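# Three arms load a balanced pivot tray with balls

## Task

Inside a transparent enclosure, a tray balances on one pivot and has three seats. Get exactly one ball into each seat, for example by dropping them through the chutes in the enclosure's roof. Release each ball only once its bottom is no higher than the chute's rim. Load the tray so it never becomes lopsided, because an uneven tray tips at once and spills the balls. Arm bases, in metres, with heading in degrees counter-clockwise from +x: arm1 at (+0.37, +0.18, +0.99) heading -166; arm2 at (-0.80, +1.01, +1.04) heading -45; arm3 at (-0.95, -0.22, +1.02) heading +68. At the end, open every gripper and pull the arms away. The balls must stay seated without any robot holding them, and nothing may be knocked or placed outside the work area.

## Robot and tools

Robots. Three identical i2rt Big YAM arms, arm1, arm2 and arm3. Each has six revolute joints, a two-finger gripper and a wrist camera mounted on top of the hand, looking toward the fingertips when joints 1 and 6 are 0 and the hand is level. Reach is roughly 1.0 m from the joint1 axis. Two room cameras, cam_high and cam_low, belong to no arm. Loose objects may occasionally get a brief nudge from outside.

Frame. A single scene frame for everything, origin on the floor, +z up. The hand point is halfway between the fingertips (URDF link pinch). The hand's z axis runs along the fingers; the fingers open and close along its y axis. Base positions and headings are those given in the task.

execute_actions. Argument actions: a list holding one action, or empty to just read state and images. An action is an object keyed by arm name; each arm takes "joints", an object of absolute targets by name (not offsets): joint1_rad -2.879 to 2.879 (base yaw, positive counter-clockwise seen from above, 0 points along the base heading); joint2_rad 0 to 3.141 (shoulder, 0 is upper arm level pointing backward, increasing lifts it up then forward); joint3_rad 0 to 3.019 (elbow, 0 fully folded, increasing opens); joint4_rad -1.692 to 1.57 (hand pitch, positive tilts fingers up); joint5_rad -1.57 to 1.57 (sideways hand swing, positive to the arm's right); joint6_rad -2.094 to 2.094 (hand roll, positive clockwise seen from behind the hand); gripper_m 0 to 0.093 metres of fingertip gap. Angles in radians. Completion tolerances: ±0.045, 0.14, 0.09, 0.055, 0.03, 0.035 rad and ±0.003 m. Every arm named starts together; each may finish at a different moment; an action runs at most 15 s. Joints move at different speeds, so the hand may swing along a wide path. Omitted joints or arms may keep pushing toward earlier targets. Unknown keys or out-of-range numbers reject the whole call. Optional cameras: a list of names from arm1_cam_wrist, arm2_cam_wrist, arm3_cam_wrist, cam_high, cam_low, all; omitted, null or ["all"] gives every camera, [] none. The pictures line lists the images' order.

wait: seconds, 0 to 10; commands nothing and returns the same state and images.
zoom_image: camera plus region [x0, y0, x1, y1] in that camera's pixels, top-left origin, at most 504 by 504, on the newest full image.
read_manual: section "licences" only; gives licence text, no motion.
finished_scene: scene number; ends the scene for good after the last command has been held, and reports success. Only call it when the balls sit stably in all three seats and every arm has let go and moved off. Replying with no tool call also ends everything.

Result lines. joint_positions gives each arm's joints; gripper_m is joint7 plus joint8. joint_status tells how each commanded motion ended: off_target (stopped short, maybe still pushing), contact_stop or time_out (holds where it stopped; a timed-out joint may keep pushing toward a target limited to 0.375, 0.375, 0.113, 0.225, 0.075, 0.3 rad from its position and moves on its own if freed), not_followed (a self- and inter-arm collision check held back that arm's joint targets; gripper still obeys; the arm may retry those targets on later actions). A "joint command not followed" line, often with a cause line, flags this. on_its_own lists what the call did not command; "held at" is a held target, not a position. Joint torques are total drive output with per-arm offset, scale and noise, nonzero even in free air, so treat them as rough hints. If a result reports a stop, the rest of that reply's motion calls are skipped. To relieve a pushing joint, command its reported position. Tiny target changes may not move a joint; a joint carrying a load can sag.

Cameras. Calibration gives K, distortion D and T_world_to_cam (scene frame to camera, metres) per camera in OpenCV convention; wrist cameras are fisheye 616x616, room cameras pinhole+radial 672x504. Real poses can differ by a couple of degrees and some millimetres; wrist camera poses also inherit joint reading errors. Results list cameras whose numbers changed.

Cautions. The arms keep pushing on contact and can push hard; two arms squeezing each other fails the run, and a hard hit between them may. The collision check can react late and ignores fingers, gripper housings and wrist cameras. Do not release balls from high above a chute, do not slam, drop or knock things, and fill the tray evenly so it stays level, e.g. place balls in a balanced sequence or near-simultaneously. Sustained load heats motors: a MOTOR HOT line appears from 85 °C; at 100 °C an OVER-TEMPERATURE FAULT makes that arm and gripper go limp and fall, with joint_status showing limit_stop_at_motor_heat; afterwards resend targets. The simulation runs on while you think and the arms hold the last command, so avoid long holds under load. Fewer, efficient motions are better.

Each tool is called after "Request:" as name(argument=value, ...) on one line, values as JSON.

## Session

Request:
execute_actions(actions=[])

Scene clock: 0.00 s.
Joint torques (N m, as the arm reports them, + toward a larger angle): no reading
Motor temperatures (°C, as the motors report them): arm1=[19 21 22 22 19 23] | arm2=[20 21 20 19 23 21] | arm3=[21 21 22 22 20 19]
arm1.joint_positions: joint1_rad=-0.068 joint2_rad=+0.440 joint3_rad=+1.383 joint4_rad=-1.281 joint5_rad=+0.228 joint6_rad=+0.314 gripper_m=+0.094
arm1.joint_status: not commanded
arm1.hand: x=+0.2076 y=+0.1897 z=+1.5728 quat_wxyz=(-0.046, -0.805, +0.119, +0.580) (m; scene frame)
arm2.joint_positions: joint1_rad=-0.466 joint2_rad=+0.236 joint3_rad=+1.422 joint4_rad=-1.607 joint5_rad=-0.070 joint6_rad=+0.008 gripper_m=+0.094
arm2.joint_status: not commanded
arm2.hand: x=-0.7764 y=+0.9690 z=+1.5737 quat_wxyz=(-0.455, -0.484, -0.689, +0.289) (m; scene frame)
arm3.joint_positions: joint1_rad=+0.326 joint2_rad=+0.472 joint3_rad=+1.640 joint4_rad=-1.525 joint5_rad=+0.310 joint6_rad=+0.123 gripper_m=+0.094
arm3.joint_status: not commanded
arm3.hand: x=-0.8837 y=-0.1296 z=+1.6456 quat_wxyz=(-0.472, +0.451, -0.686, -0.321) (m; scene frame)
pictures: arm1_cam_wrist, arm2_cam_wrist, arm3_cam_wrist, cam_high, cam_low
Images, in order (width x height): arm1_cam_wrist 616x616, arm2_cam_wrist 616x616, arm3_cam_wrist 616x616, cam_high 672x504, cam_low 672x504.

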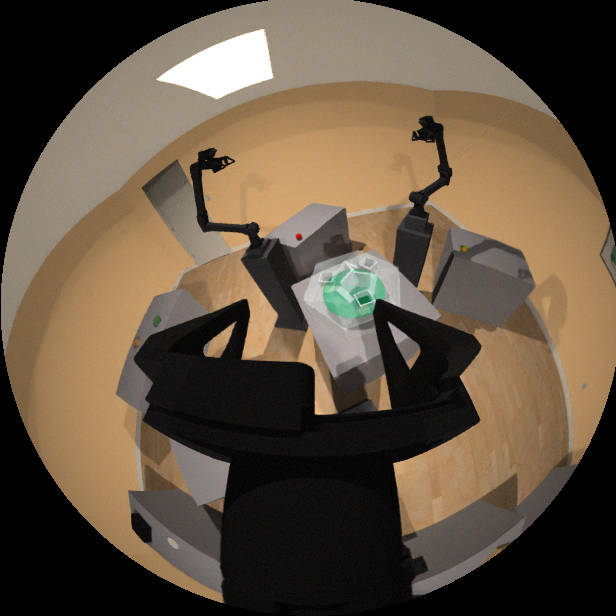

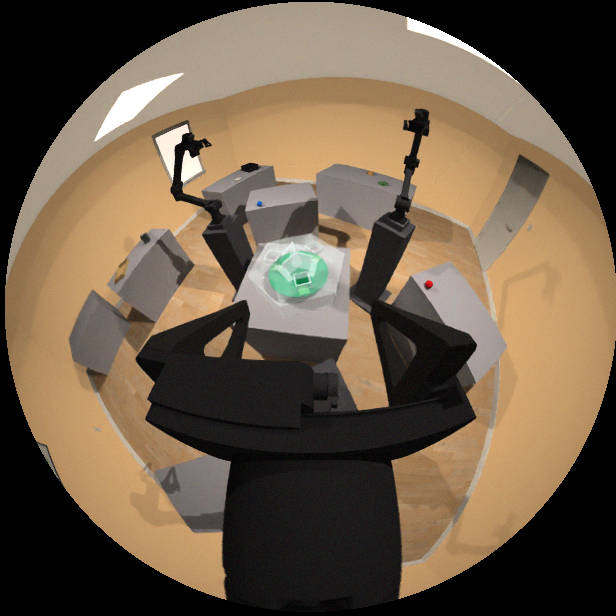

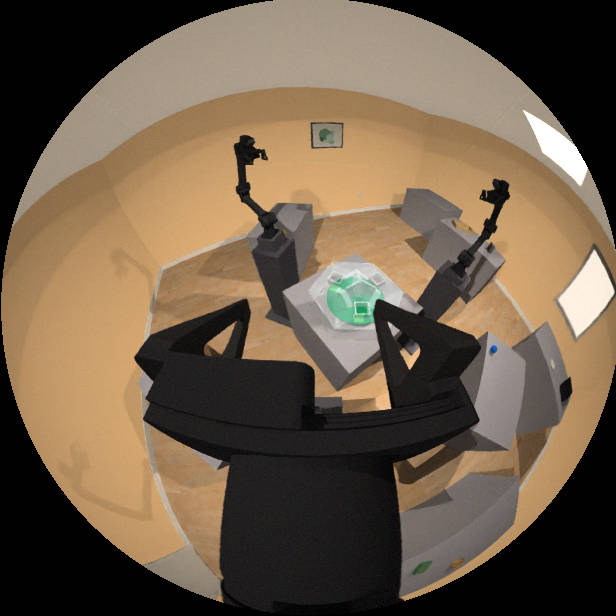

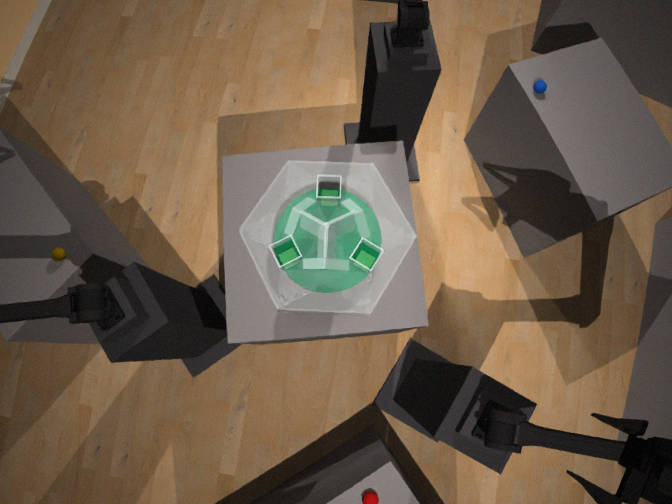

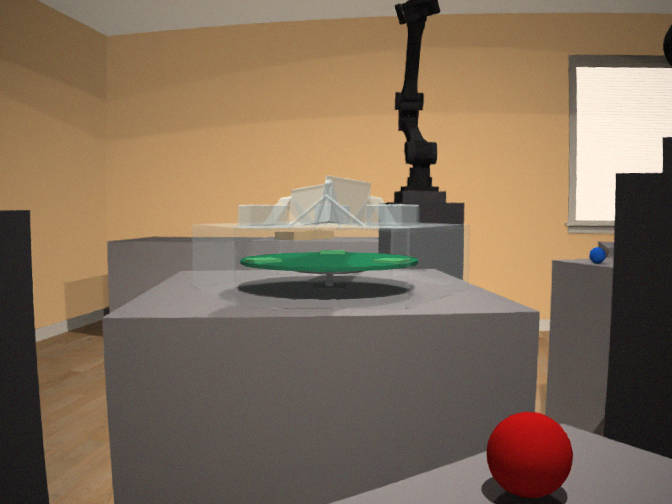

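Request:
execute_actions(actions=[{"arm1":{"joints":{"joint1_rad":1.417,"joint2_rad":2.309,"joint3_rad":1.796,"joint4_rad":-1.057,"joint5_rad":0,"joint6_rad":0}},"arm2":{"joints":{"joint1_rad":1.995,"joint2_rad":1.985,"joint3_rad":1.007,"joint4_rad":-0.592,"joint5_rad":0,"joint6_rad":0}},"arm3":{"joints":{"joint1_rad":1.272,"joint2_rad":1.98,"joint3_rad":1.065,"joint4_rad":-0.655,"joint5_rad":0,"joint6_rad":0}}}])

Scene clock: 3.37 s.
Joint torques (N m, as the arm reports them, + toward a larger angle): arm1=[  0.35 -16.78   8.71   0.06  -0.16  -0.24] | arm2=[  0.52 -11.78   4.85   0.64   0.    -0.04] | arm3=[ -0.4  -16.11   5.55   0.84   0.09  -0.07]
Motor temperatures (°C, as the motors report them): arm1=[19 21 23 22 19 23] | arm2=[20 21 21 19 23 21] | arm3=[21 21 23 22 20 19]
arm1.joint_positions: joint1_rad=+1.414 joint2_rad=+2.307 joint3_rad=+1.773 joint4_rad=-1.056 joint5_rad=-0.001 joint6_rad=+0.011 gripper_m=+0.094
arm1.joint_status: all done
arm1.hand: x=+0.4304 y=-0.4637 z=+0.9112 quat_wxyz=(+0.009, -0.680, -0.734, -0.011) (m; scene frame)
arm2.joint_positions: joint1_rad=+1.998 joint2_rad=+1.972 joint3_rad=+1.014 joint4_rad=-0.600 joint5_rad=+0.001 joint6_rad=+0.008 gripper_m=+0.094
arm2.joint_status: all done
arm2.hand: x=-0.6345 y=+1.4334 z=+0.9354 quat_wxyz=(-0.010, +0.564, -0.826, -0.008) (m; scene frame)
arm3.joint_positions: joint1_rad=+1.280 joint2_rad=+1.990 joint3_rad=+1.060 joint4_rad=-0.665 joint5_rad=+0.000 joint6_rad=+0.010 gripper_m=+0.094
arm3.joint_status: all done
arm3.hand: x=-1.3076 y=+0.0667 z=+0.9125 quat_wxyz=(+0.012, +0.941, -0.338, +0.009) (m; scene frame)
pictures: arm1_cam_wrist, arm2_cam_wrist, arm3_cam_wrist, cam_high, cam_low
camera_calibration (this result's frames):
arm1_cam_wrist: T_world_to_cam=[[-0.997269, -0.0729764, -0.0113199, 0.404955], [-0.0649172, 0.793216, 0.60547, -0.150111], [-0.0352059, 0.604552, -0.795788, 1.14335], [0, 0, 0, 1]] pos_world=[0.434357, -0.542589, 1.00533]
arm2_cam_wrist: T_world_to_cam=[[0.933614, -0.358036, 0.0132135, 1.0938], [-0.301209, -0.764395, 0.570064, 0.373377], [-0.194003, -0.5362, -0.821494, 1.54018], [0, 0, 0, 1]] pos_world=[-0.609922, 1.50287, 1.03795]
arm3_cam_wrist: T_world_to_cam=[[0.642503, 0.766238, -0.00833128, 0.792204], [0.610888, -0.505615, 0.609237, 0.280178], [0.462608, -0.396526, -0.792944, 1.47879], [0, 0, 0, 1]] pos_world=[-1.36425, 0.121023, 1.0085]
Images, in order (width x height): arm1_cam_wrist 616x616, arm2_cam_wrist 616x616, arm3_cam_wrist 616x616, cam_high 672x504, cam_low 672x504.

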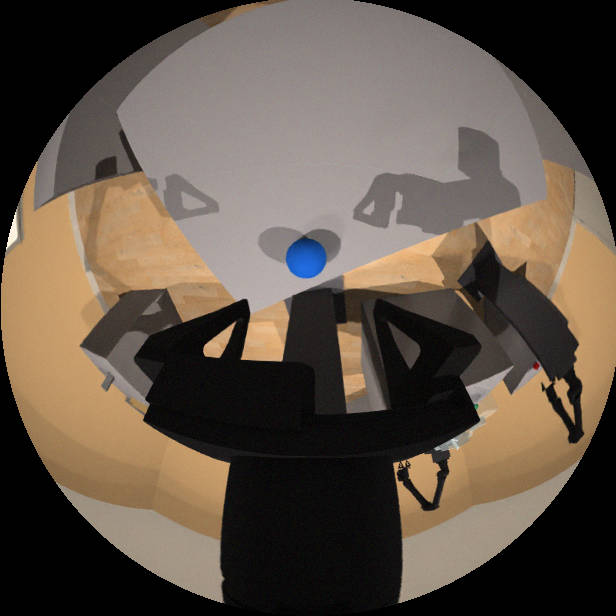

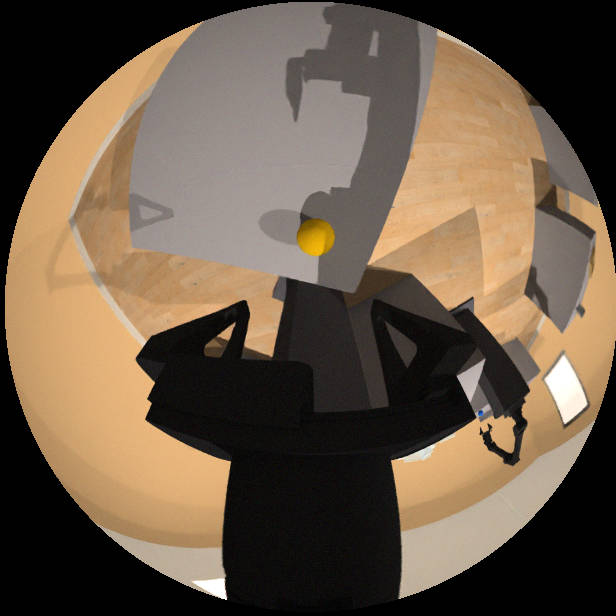

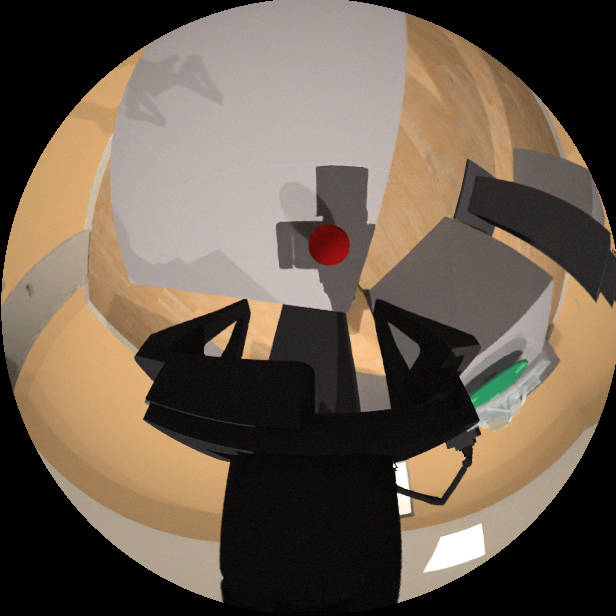

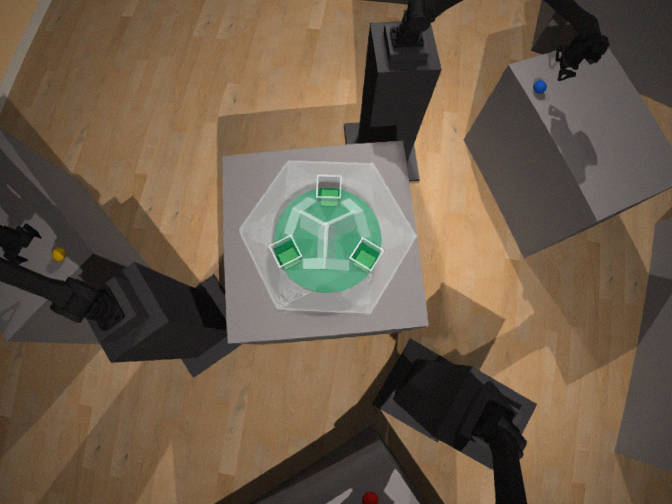

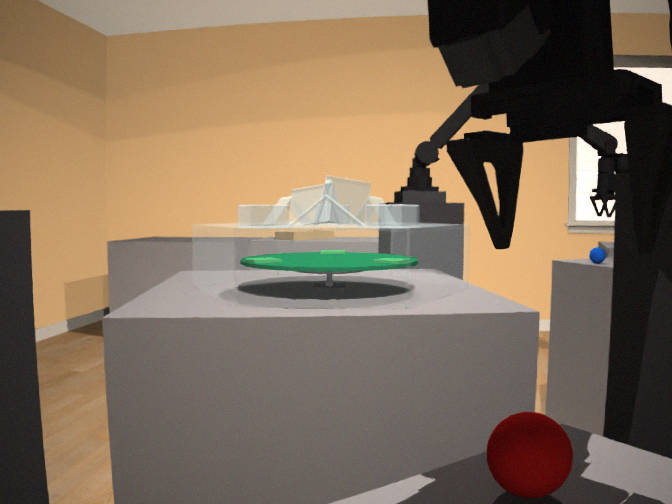

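Request:
execute_actions(actions=[{"arm1":{"joints":{"joint1_rad":1.424,"joint2_rad":2.42,"joint3_rad":1.69,"joint4_rad":-0.828}},"arm2":{"joints":{"joint1_rad":1.973,"joint2_rad":2.296,"joint3_rad":1.112,"joint4_rad":-0.387}},"arm3":{"joints":{"joint1_rad":1.213,"joint2_rad":2.226,"joint3_rad":1.074,"joint4_rad":-0.42}}}], cameras=["arm1_cam_wrist","arm2_cam_wrist","arm3_cam_wrist","cam_low"])

Scene clock: 5.10 s.
Joint torques (N m, as the arm reports them, + toward a larger angle): arm1=[  0.77 -18.21   6.93   0.73  -0.16  -0.24] | arm2=[  0.2  -14.42   3.88   0.67   0.01  -0.04] | arm3=[  0.56 -17.87   4.43   0.81   0.09  -0.06]
Motor temperatures (°C, as the motors report them): arm1=[19 22 23 22 19 23] | arm2=[20 21 21 19 23 21] | arm3=[21 21 23 22 20 19]
arm1.joint_positions: joint1_rad=+1.417 joint2_rad=+2.437 joint3_rad=+1.676 joint4_rad=-0.846 joint5_rad=-0.001 joint6_rad=+0.011 gripper_m=+0.094
arm1.joint_status: all done
arm1.hand: x=+0.4301 y=-0.4348 z=+0.8014 quat_wxyz=(+0.014, -0.678, -0.734, -0.016) (m; scene frame)
arm2.joint_positions: joint1_rad=+1.985 joint2_rad=+2.300 joint3_rad=+1.105 joint4_rad=-0.400 joint5_rad=+0.001 joint6_rad=+0.008 gripper_m=+0.094
arm2.joint_status: all done
arm2.hand: x=-0.6267 y=+1.4374 z=+0.8082 quat_wxyz=(+0.005, +0.558, -0.830, +0.002) (m; scene frame)
arm3.joint_positions: joint1_rad=+1.207 joint2_rad=+2.246 joint3_rad=+1.061 joint4_rad=-0.431 joint5_rad=+0.000 joint6_rad=+0.010 gripper_m=+0.094
arm3.joint_status: all done
arm3.hand: x=-1.2748 y=+0.0794 z=+0.7993 quat_wxyz=(+0.016, +0.928, -0.372, +0.019) (m; scene frame)
pictures: arm1_cam_wrist, arm2_cam_wrist, arm3_cam_wrist, cam_low
camera_calibration (this result's frames):
arm1_cam_wrist: T_world_to_cam=[[-0.997054, -0.0758904, -0.0111141, 0.403987], [-0.0665219, 0.783488, 0.617836, -0.120008], [-0.0381801, 0.616755, -0.786228, 1.03738], [0, 0, 0, 1]] pos_world=[0.434421, -0.515126, 0.894253]
arm2_cam_wrist: T_world_to_cam=[[0.928819, -0.370304, 0.0130649, 1.10429], [-0.303995, -0.741392, 0.598268, 0.393694], [-0.211855, -0.559655, -0.801189, 1.44541], [0, 0, 0, 1]] pos_world=[-0.599787, 1.50974, 0.908086]
arm3_cam_wrist: T_world_to_cam=[[0.696721, 0.717299, -0.00793615, 0.833095], [0.56243, -0.539361, 0.626707, 0.262428], [0.445255, -0.441103, -0.779215, 1.34932], [0, 0, 0, 1]] pos_world=[-1.32882, 0.139153, 0.893554]
Images, in order (width x height): arm1_cam_wrist 616x616, arm2_cam_wrist 616x616, arm3_cam_wrist 616x616, cam_low 672x504.

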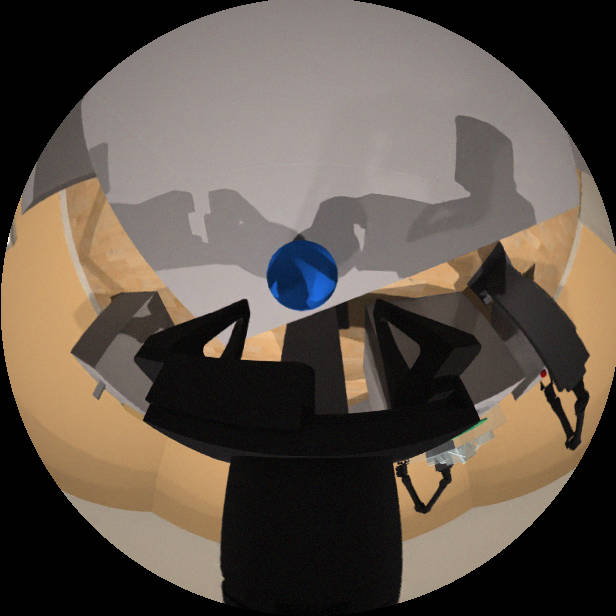

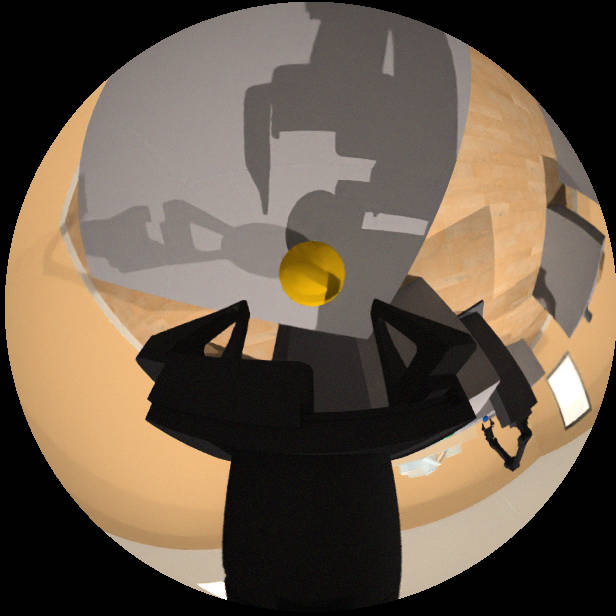

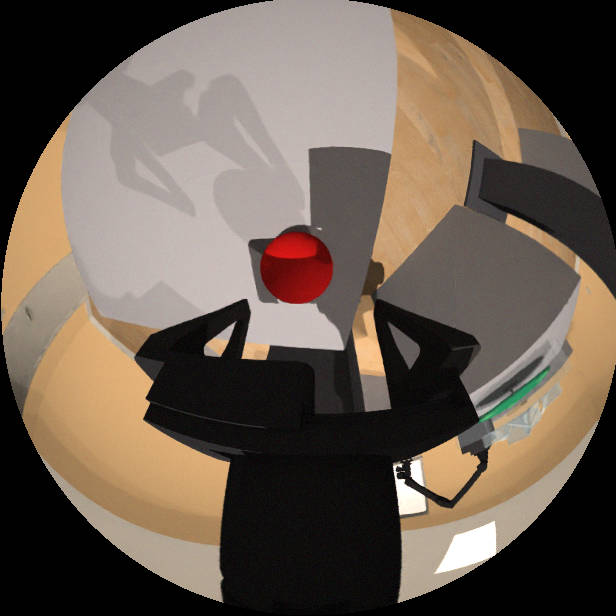

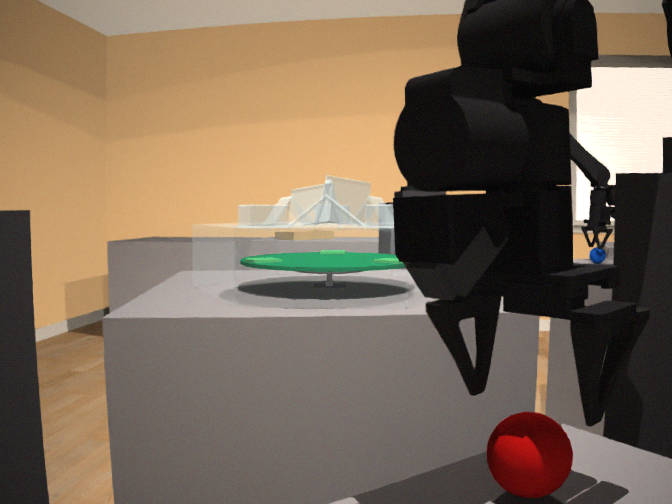

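Request:
execute_actions(actions=[{"arm1":{"joints":{"joint1_rad":1.434,"joint2_rad":2.488,"joint3_rad":1.722,"joint4_rad":-0.752}},"arm2":{"joints":{"joint2_rad":2.402,"joint3_rad":1.164,"joint4_rad":-0.308}},"arm3":{"joints":{"joint1_rad":1.235,"joint2_rad":2.316,"joint3_rad":1.122,"joint4_rad":-0.332}}}], cameras=["arm1_cam_wrist","arm2_cam_wrist","arm3_cam_wrist","cam_low"])

Scene clock: 6.50 s.
Joint torques (N m, as the arm reports them, + toward a larger angle): arm1=[  0.81 -16.48   8.04   0.88  -0.16  -0.24] | arm2=[  0.21 -13.4    4.03   0.9    0.    -0.04] | arm3=[  0.42 -16.34   4.13   0.93   0.1   -0.07]
Motor temperatures (°C, as the motors report them): arm1=[19 22 24 22 19 23] | arm2=[20 22 21 19 23 21] | arm3=[21 22 23 22 20 19]
arm1.joint_positions: joint1_rad=+1.430 joint2_rad=+2.477 joint3_rad=+1.686 joint4_rad=-0.771 joint5_rad=-0.001 joint6_rad=+0.011 gripper_m=+0.094
arm1.joint_status: all done
arm1.hand: x=+0.4392 y=-0.4444 z=+0.7796 quat_wxyz=(-0.002, -0.674, -0.739, -0.001) (m; scene frame)
arm2.joint_positions: joint1_rad=+1.985 joint2_rad=+2.384 joint3_rad=+1.156 joint4_rad=-0.320 joint5_rad=+0.001 joint6_rad=+0.008 gripper_m=+0.094
arm2.joint_status: all done
arm2.hand: x=-0.6199 y=+1.4546 z=+0.7775 quat_wxyz=(-0.014, +0.558, -0.830, -0.011) (m; scene frame)
arm3.joint_positions: joint1_rad=+1.230 joint2_rad=+2.313 joint3_rad=+1.111 joint4_rad=-0.342 joint5_rad=+0.000 joint6_rad=+0.010 gripper_m=+0.094
arm3.joint_status: all done
arm3.hand: x=-1.3032 y=+0.0907 z=+0.7773 quat_wxyz=(+0.003, +0.932, -0.362, -0.016) (m; scene frame)
pictures: arm1_cam_wrist, arm2_cam_wrist, arm3_cam_wrist, cam_low
camera_calibration (this result's frames):
arm1_cam_wrist: T_world_to_cam=[[-0.995943, -0.0891961, -0.0118623, 0.40635], [-0.0794232, 0.809447, 0.581797, -0.053117], [-0.0422921, 0.580379, -0.813248, 1.03322], [0, 0, 0, 1]] pos_world=[0.44418, -0.520419, 0.875987]
arm2_cam_wrist: T_world_to_cam=[[0.928544, -0.370993, 0.0130169, 1.10567], [-0.313991, -0.766205, 0.56066, 0.486022], [-0.198027, -0.524685, -0.827944, 1.41042], [0, 0, 0, 1]] pos_world=[-0.594752, 1.52261, 0.880861]
arm3_cam_wrist: T_world_to_cam=[[0.680566, 0.732629, -0.0092298, 0.823153], [0.606709, -0.556442, 0.567695, 0.40342], [0.410774, -0.391953, -0.823188, 1.3346], [0, 0, 0, 1]] pos_world=[-1.35319, 0.144515, 0.877203]
Images, in order (width x height): arm1_cam_wrist 616x616, arm2_cam_wrist 616x616, arm3_cam_wrist 616x616, cam_low 672x504.

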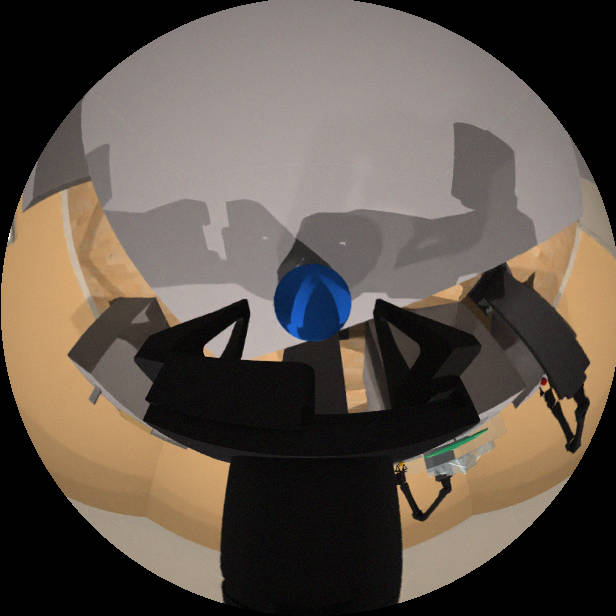

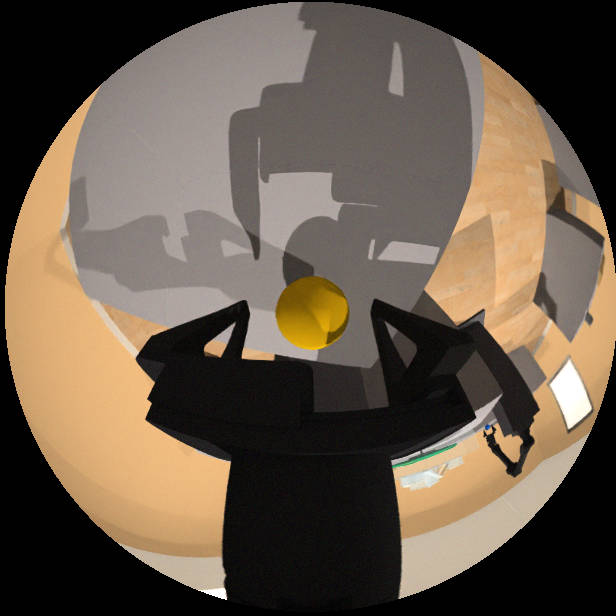

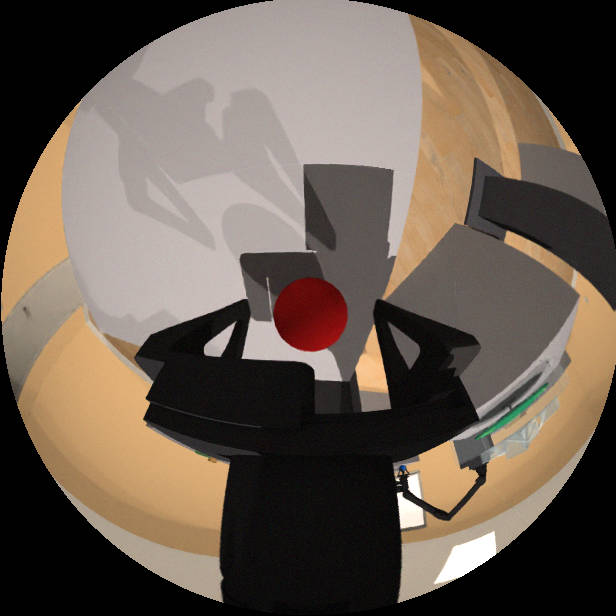

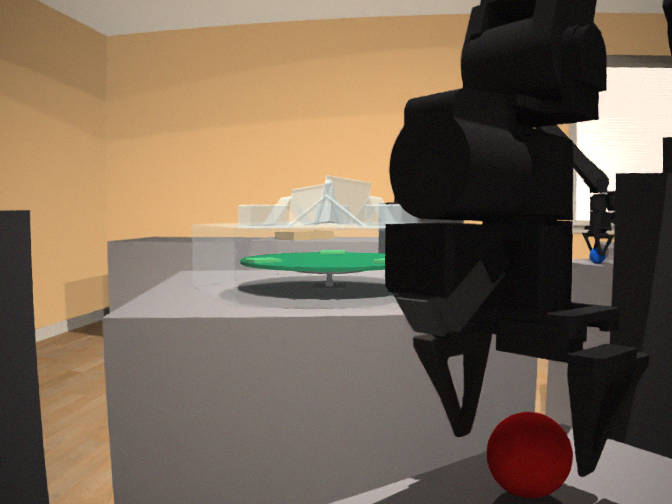

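Request:
execute_actions(actions=[{"arm1":{"joints":{"joint2_rad":2.515,"joint4_rad":-0.72}},"arm2":{"joints":{"joint2_rad":2.432}},"arm3":{"joints":{"joint2_rad":2.348}}}], cameras=["arm1_cam_wrist","arm2_cam_wrist","arm3_cam_wrist","cam_low"])

Scene clock: 7.33 s.
Joint torques (N m, as the arm reports them, + toward a larger angle): arm1=[  0.53 -16.27   8.35   0.91  -0.16  -0.24] | arm2=[  0.2  -12.34   3.77   0.75   0.    -0.04] | arm3=[  0.37 -16.15   3.93   0.88   0.1   -0.07]
Motor temperatures (°C, as the motors report them): arm1=[19 22 24 22 19 23] | arm2=[20 22 21 19 23 21] | arm3=[21 22 23 22 20 19]
arm1.joint_positions: joint1_rad=+1.430 joint2_rad=+2.501 joint3_rad=+1.686 joint4_rad=-0.740 joint5_rad=-0.001 joint6_rad=+0.011 gripper_m=+0.094
arm1.joint_status: all done
arm1.hand: x=+0.4392 y=-0.4437 z=+0.7650 quat_wxyz=(-0.005, -0.674, -0.739, +0.002) (m; scene frame)
arm2.joint_positions: joint1_rad=+1.985 joint2_rad=+2.407 joint3_rad=+1.156 joint4_rad=-0.320 joint5_rad=+0.001 joint6_rad=+0.008 gripper_m=+0.094
arm2.joint_status: all done
arm2.hand: x=-0.6233 y=+1.4462 z=+0.7670 quat_wxyz=(-0.005, +0.558, -0.830, -0.005) (m; scene frame)
arm3.joint_positions: joint1_rad=+1.230 joint2_rad=+2.343 joint3_rad=+1.111 joint4_rad=-0.342 joint5_rad=+0.000 joint6_rad=+0.010 gripper_m=+0.094
arm3.joint_status: all done
arm3.hand: x=-1.2948 y=+0.0829 z=+0.7637 quat_wxyz=(+0.009, +0.932, -0.362, -0.001) (m; scene frame)
pictures: arm1_cam_wrist, arm2_cam_wrist, arm3_cam_wrist, cam_low
camera_calibration (this result's frames):
arm1_cam_wrist: T_world_to_cam=[[-0.995936, -0.0892601, -0.0119657, 0.406259], [-0.0798393, 0.813622, 0.575887, -0.0386443], [-0.0416682, 0.574502, -0.817442, 1.02129], [0, 0, 0, 1]] pos_world=[0.444078, -0.519028, 0.86196]
arm2_cam_wrist: T_world_to_cam=[[0.92868, -0.370652, 0.013045, 1.10539], [-0.309114, -0.754103, 0.579463, 0.455528], [-0.204942, -0.542168, -0.814894, 1.40768], [0, 0, 0, 1]] pos_world=[-0.597252, 1.51643, 0.868729]
arm3_cam_wrist: T_world_to_cam=[[0.680389, 0.732799, -0.00869396, 0.822403], [0.593813, -0.544313, 0.592545, 0.364998], [0.429484, -0.408324, -0.80549, 1.32899], [0, 0, 0, 1]] pos_world=[-1.34707, 0.138674, 0.861359]
Images, in order (width x height): arm1_cam_wrist 616x616, arm2_cam_wrist 616x616, arm3_cam_wrist 616x616, cam_low 672x504.

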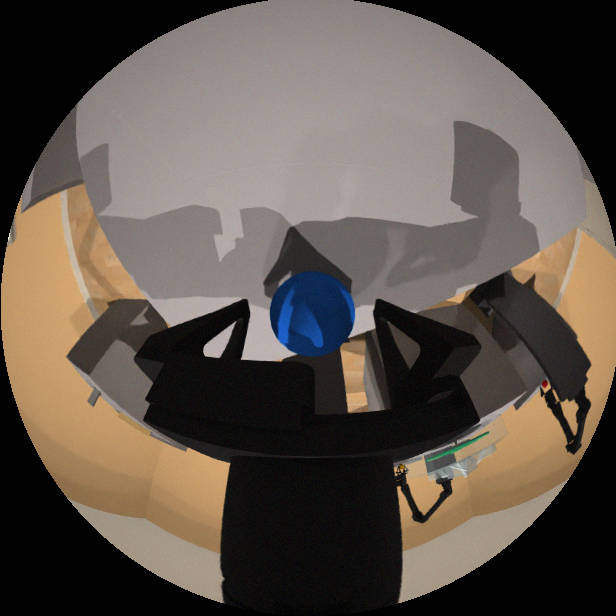

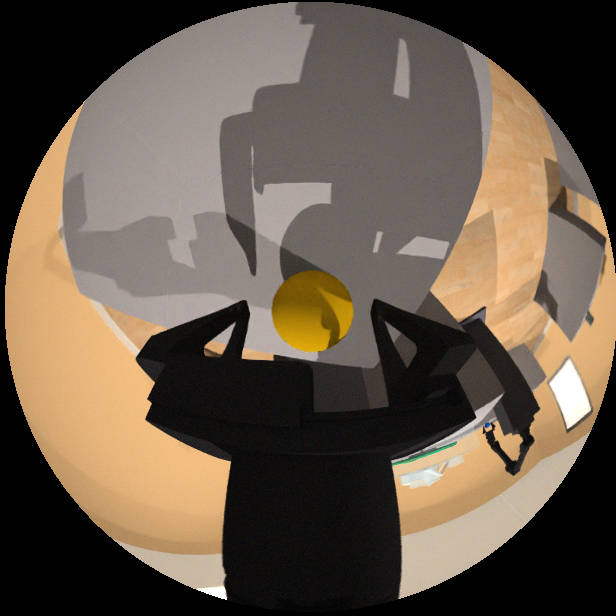

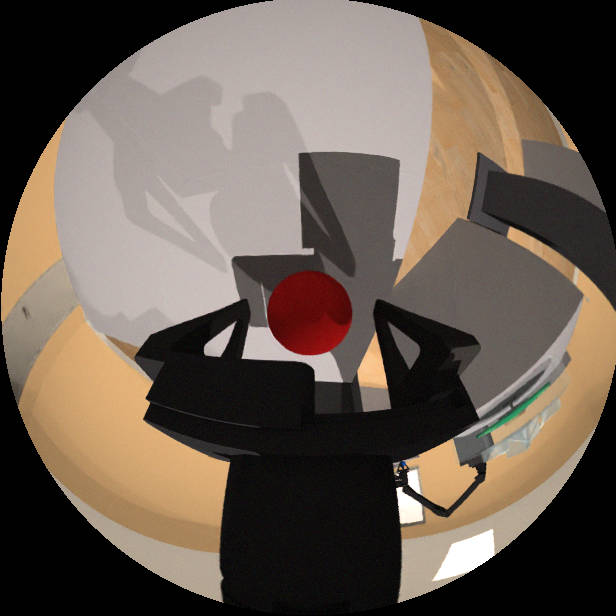

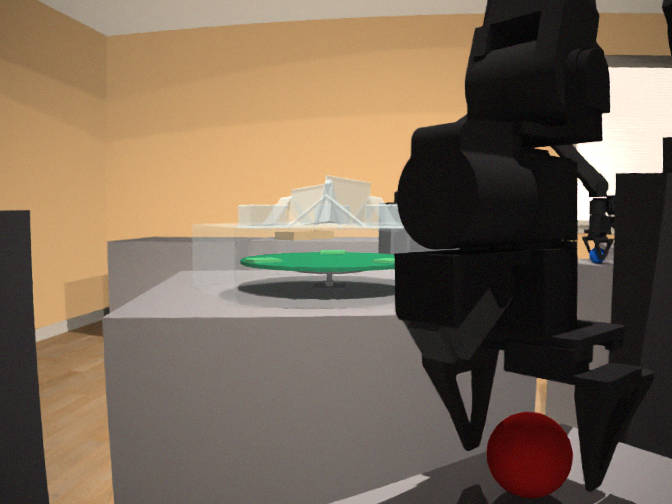

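Good. Close.

Request:
execute_actions(actions=[{"arm1":{"joints":{"gripper_m":0.045}},"arm2":{"joints":{"gripper_m":0.045,"joint2_rad":2.442}},"arm3":{"joints":{"gripper_m":0.045}}}], cameras=["cam_high","cam_low"])

Request:
zoom_image(camera="cam_high", region=[220, 140, 430, 330])

Request:
zoom_image(camera="cam_low", region=[180, 160, 420, 310])

Scene clock: 8.03 s.
Joint torques (N m, as the arm reports them, + toward a larger angle): arm1=[  0.53 -16.68   8.12   0.89  -0.17  -0.24] | arm2=[  0.2  -12.24   3.75   0.73  -0.01  -0.04] | arm3=[  0.39 -16.36   3.88   0.91   0.12  -0.06]
Motor temperatures (°C, as the motors report them): arm1=[19 23 24 22 19 23] | arm2=[20 22 21 19 23 21] | arm3=[21 22 23 22 20 19]
arm1.joint_positions: joint1_rad=+1.430 joint2_rad=+2.501 joint3_rad=+1.686 joint4_rad=-0.739 joint5_rad=+0.000 joint6_rad=+0.011 gripper_m=+0.056
arm1.joint_status: gripper_m off_target (ended at +0.056, target +0.045)
arm1.hand: x=+0.4391 y=-0.4439 z=+0.7650 quat_wxyz=(-0.005, -0.674, -0.739, +0.002) (m; scene frame)
arm2.joint_positions: joint1_rad=+1.985 joint2_rad=+2.411 joint3_rad=+1.156 joint4_rad=-0.319 joint5_rad=+0.002 joint6_rad=+0.008 gripper_m=+0.055
arm2.joint_status: gripper_m off_target (ended at +0.055, target +0.045); the others done
arm2.hand: x=-0.6237 y=+1.4447 z=+0.7651 quat_wxyz=(-0.004, +0.558, -0.830, -0.003) (m; scene frame)
arm3.joint_positions: joint1_rad=+1.230 joint2_rad=+2.343 joint3_rad=+1.111 joint4_rad=-0.342 joint5_rad=-0.001 joint6_rad=+0.009 gripper_m=+0.055
arm3.joint_status: gripper_m off_target (ended at +0.055, target +0.045)
arm3.hand: x=-1.2948 y=+0.0829 z=+0.7637 quat_wxyz=(+0.009, +0.932, -0.362, -0.001) (m; scene frame)
pictures: cam_high, cam_low
Images, in order (width x height): cam_high 672x504, cam_low 672x504.

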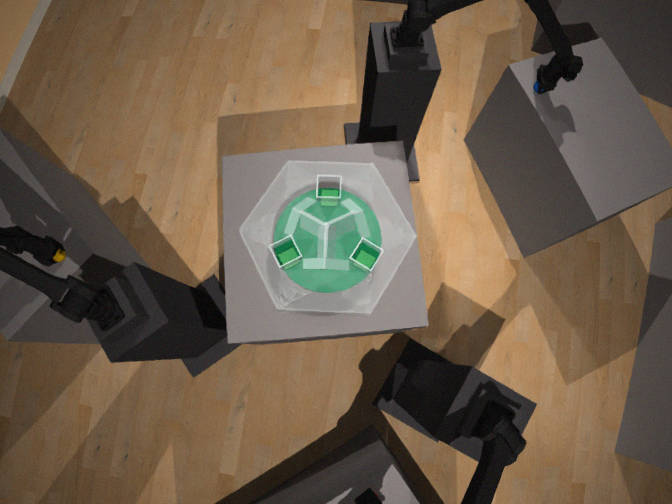

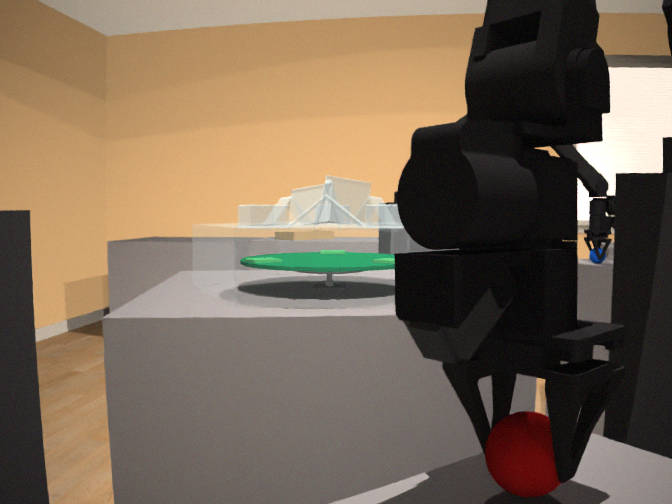

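Region (220, 140, 430, 330) of cam_high's 672x504 image, scaled by 2.400, with more detail than that image has; it fills the top 456 rows of this view, and the rest is white.

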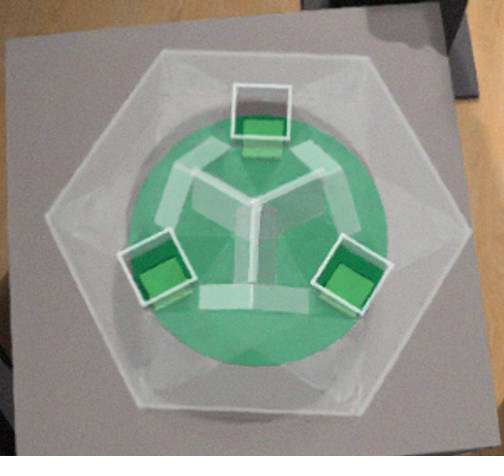

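Region (180, 160, 420, 310) of cam_low's 672x504 image, scaled by 2.100, with more detail than that image has; it fills the top 315 rows of this view, and the rest is white.

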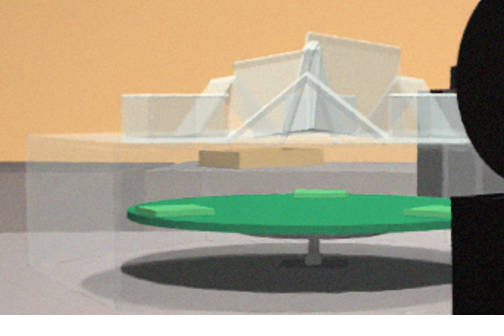

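Request:
execute_actions(actions=[{"arm1":{"joints":{"joint2_rad":2.16,"joint3_rad":1.95,"joint4_rad":-1.322}},"arm2":{"joints":{"joint2_rad":2.02,"joint3_rad":1.54,"joint4_rad":-1.067}},"arm3":{"joints":{"joint2_rad":2.17,"joint3_rad":1.88,"joint4_rad":-1.25}}}], cameras=[])

Request:
execute_actions(actions=[{"arm1":{"joints":{"joint1_rad":-0.563,"joint6_rad":-2.0}},"arm2":{"joints":{"joint1_rad":-0.266,"joint6_rad":-1.70}},"arm3":{"joints":{"joint1_rad":-0.424,"joint6_rad":-1.96}}}])

Scene clock: 10.60 s.
Joint torques (N m, as the arm reports them, + toward a larger angle): arm1=[  0.56 -19.14   9.29  -0.46  -0.18  -0.24] | arm2=[  0.25 -15.91   9.11  -0.02  -0.02  -0.04] | arm3=[  0.44 -21.73  12.67   0.15   0.11  -0.07]
Motor temperatures (°C, as the motors report them): arm1=[19 23 25 22 19 23] | arm2=[20 22 21 19 23 21] | arm3=[21 22 24 22 20 19]
arm1.joint_positions: joint1_rad=+1.430 joint2_rad=+2.184 joint3_rad=+1.933 joint4_rad=-1.307 joint5_rad=+0.000 joint6_rad=+0.011 gripper_m=+0.056
arm1.joint_status: all done
arm1.hand: x=+0.4422 y=-0.4817 z=+1.0461 quat_wxyz=(-0.003, -0.674, -0.739, +0.000) (m; scene frame)
arm2.joint_positions: joint1_rad=+1.985 joint2_rad=+2.020 joint3_rad=+1.531 joint4_rad=-1.056 joint5_rad=+0.002 joint6_rad=+0.008 gripper_m=+0.055
arm2.joint_status: all done
arm2.hand: x=-0.5785 y=+1.5561 z=+1.0599 quat_wxyz=(-0.016, +0.558, -0.830, -0.011) (m; scene frame)
arm3.joint_positions: joint1_rad=+1.230 joint2_rad=+2.172 joint3_rad=+1.828 joint4_rad=-1.241 joint5_rad=-0.001 joint6_rad=+0.009 gripper_m=+0.055
arm3.joint_status: all done
arm3.hand: x=-1.4313 y=+0.2116 z=+1.0453 quat_wxyz=(+0.011, +0.932, -0.362, +0.003) (m; scene frame)
pictures: none
No camera images: the call's "cameras" was empty. Leave "cameras" out to get every camera's image.

Scene clock: 12.97 s.
Joint torques (N m, as the arm reports them, + toward a larger angle): arm1=[ -0.49 -18.94   9.04  -0.53  -0.32  -0.23] | arm2=[  1.56 -16.17   8.71  -0.16  -0.09  -0.1 ] | arm3=[  0.13 -22.48  10.72   0.06  -0.05  -0.08]
Motor temperatures (°C, as the motors report them): arm1=[19 24 25 22 19 23] | arm2=[20 23 22 19 23 21] | arm3=[21 23 25 22 20 19]
arm1.joint_positions: joint1_rad=-0.559 joint2_rad=+2.184 joint3_rad=+1.933 joint4_rad=-1.307 joint5_rad=+0.001 joint6_rad=-1.986 gripper_m=+0.056
arm1.joint_status: all done
arm1.hand: x=-0.2621 y=+0.3900 z=+1.0511 quat_wxyz=(+0.008, -0.670, -0.742, -0.002) (m; scene frame)
arm2.joint_positions: joint1_rad=-0.277 joint2_rad=+2.020 joint3_rad=+1.531 joint4_rad=-1.056 joint5_rad=+0.001 joint6_rad=-1.685 gripper_m=+0.055
arm2.joint_status: all done
arm2.hand: x=-0.5145 y=+0.4887 z=+1.0457 quat_wxyz=(-0.005, +0.302, -0.953, +0.007) (m; scene frame)
arm3.joint_positions: joint1_rad=-0.430 joint2_rad=+2.178 joint3_rad=+1.849 joint4_rad=-1.241 joint5_rad=+0.003 joint6_rad=-1.949 gripper_m=+0.055
arm3.joint_status: all done
arm3.hand: x=-0.4689 y=+0.2249 z=+1.0381 quat_wxyz=(+0.008, +0.976, -0.219, -0.003) (m; scene frame)
pictures: arm1_cam_wrist, arm2_cam_wrist, arm3_cam_wrist, cam_high, cam_low
joint command not followed: on one or more control steps a check withheld the commanded joint targets of the arm3 arm, and it was not sent them on those steps.
cause: the commanded joint targets would bring a part of the robot too close to another arm (this arm's wrist (the part past joint 4) and the other arm's wrist (the part past joint 4)); next, command targets that bring no part of the robot closer to that arm.
camera_calibration (this result's frames):
arm1_cam_wrist: T_world_to_cam=[[-0.995157, -0.0983006, 0.000419102, -0.22362], [-0.0787755, 0.800028, 0.594769, -0.952009], [-0.0588015, 0.591855, -0.803897, 0.721449], [0, 0, 0, 1]] pos_world=[-0.25511, 0.312658, 1.14629]
arm2_cam_wrist: T_world_to_cam=[[0.582266, -0.812419, 0.030694, 0.664992], [-0.669081, -0.457404, 0.585758, -0.731209], [-0.461841, -0.361603, -0.809905, 0.912315], [0, 0, 0, 1]] pos_world=[-0.455095, 0.535691, 1.14679]
arm3_cam_wrist: T_world_to_cam=[[0.43497, 0.90041, -0.00790084, 0.00520229], [0.730193, -0.34758, 0.588223, -0.186548], [0.526896, -0.261628, -0.80866, 1.2692], [0, 0, 0, 1]] pos_world=[-0.534783, 0.262534, 1.13613]
Images, in order (width x height): arm1_cam_wrist 616x616, arm2_cam_wrist 616x616, arm3_cam_wrist 616x616, cam_high 672x504, cam_low 672x504.

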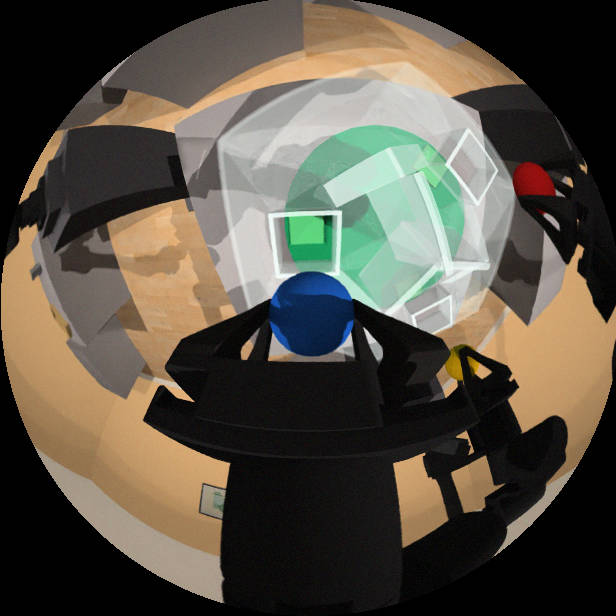

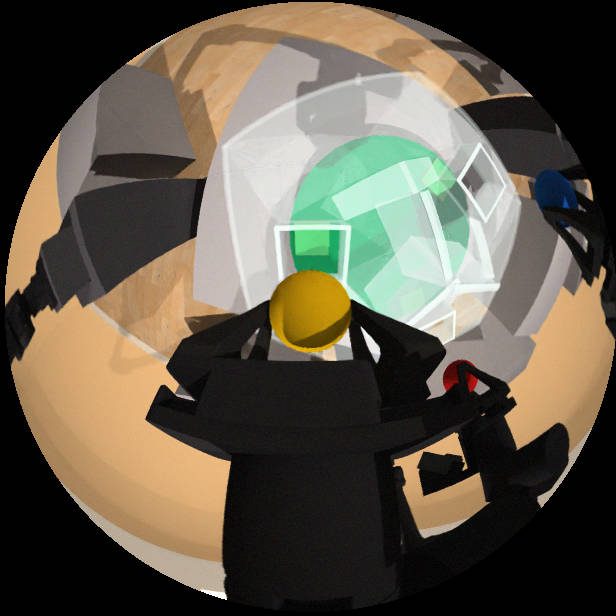

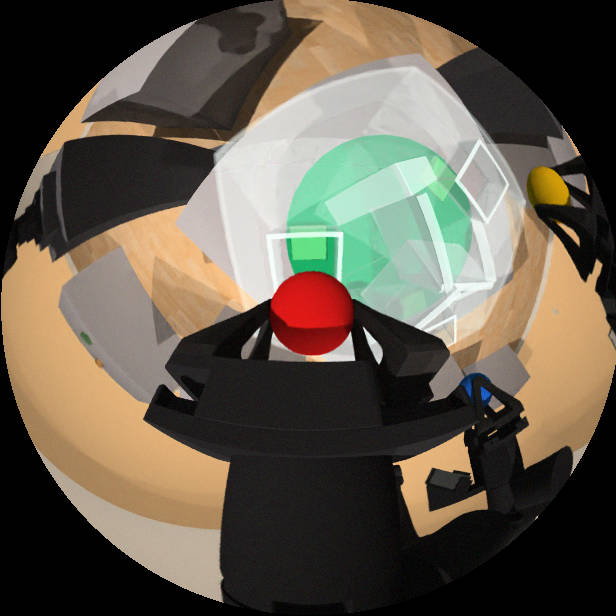

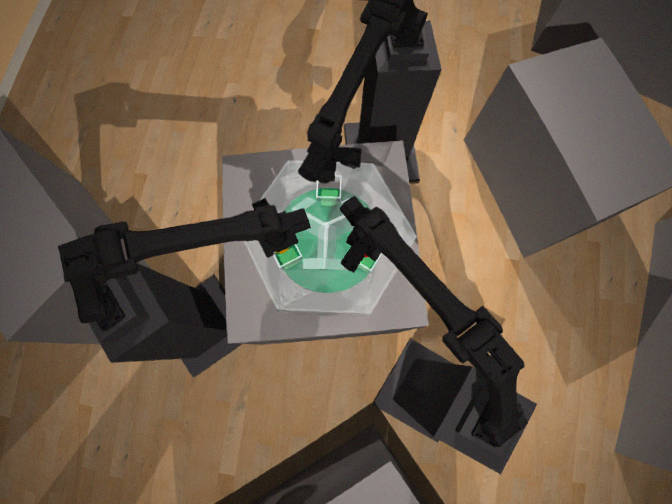

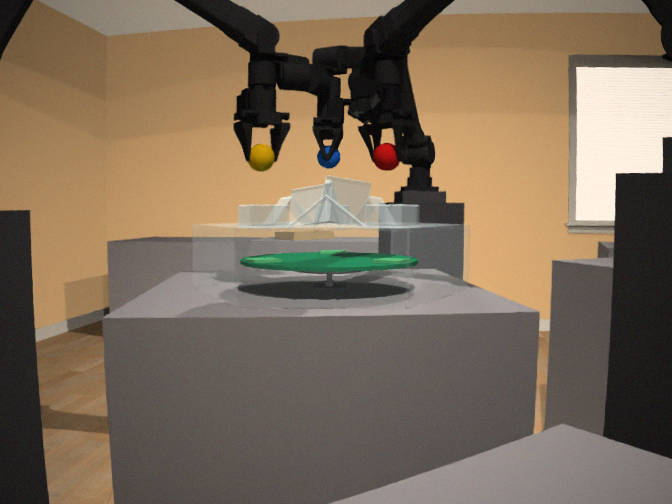

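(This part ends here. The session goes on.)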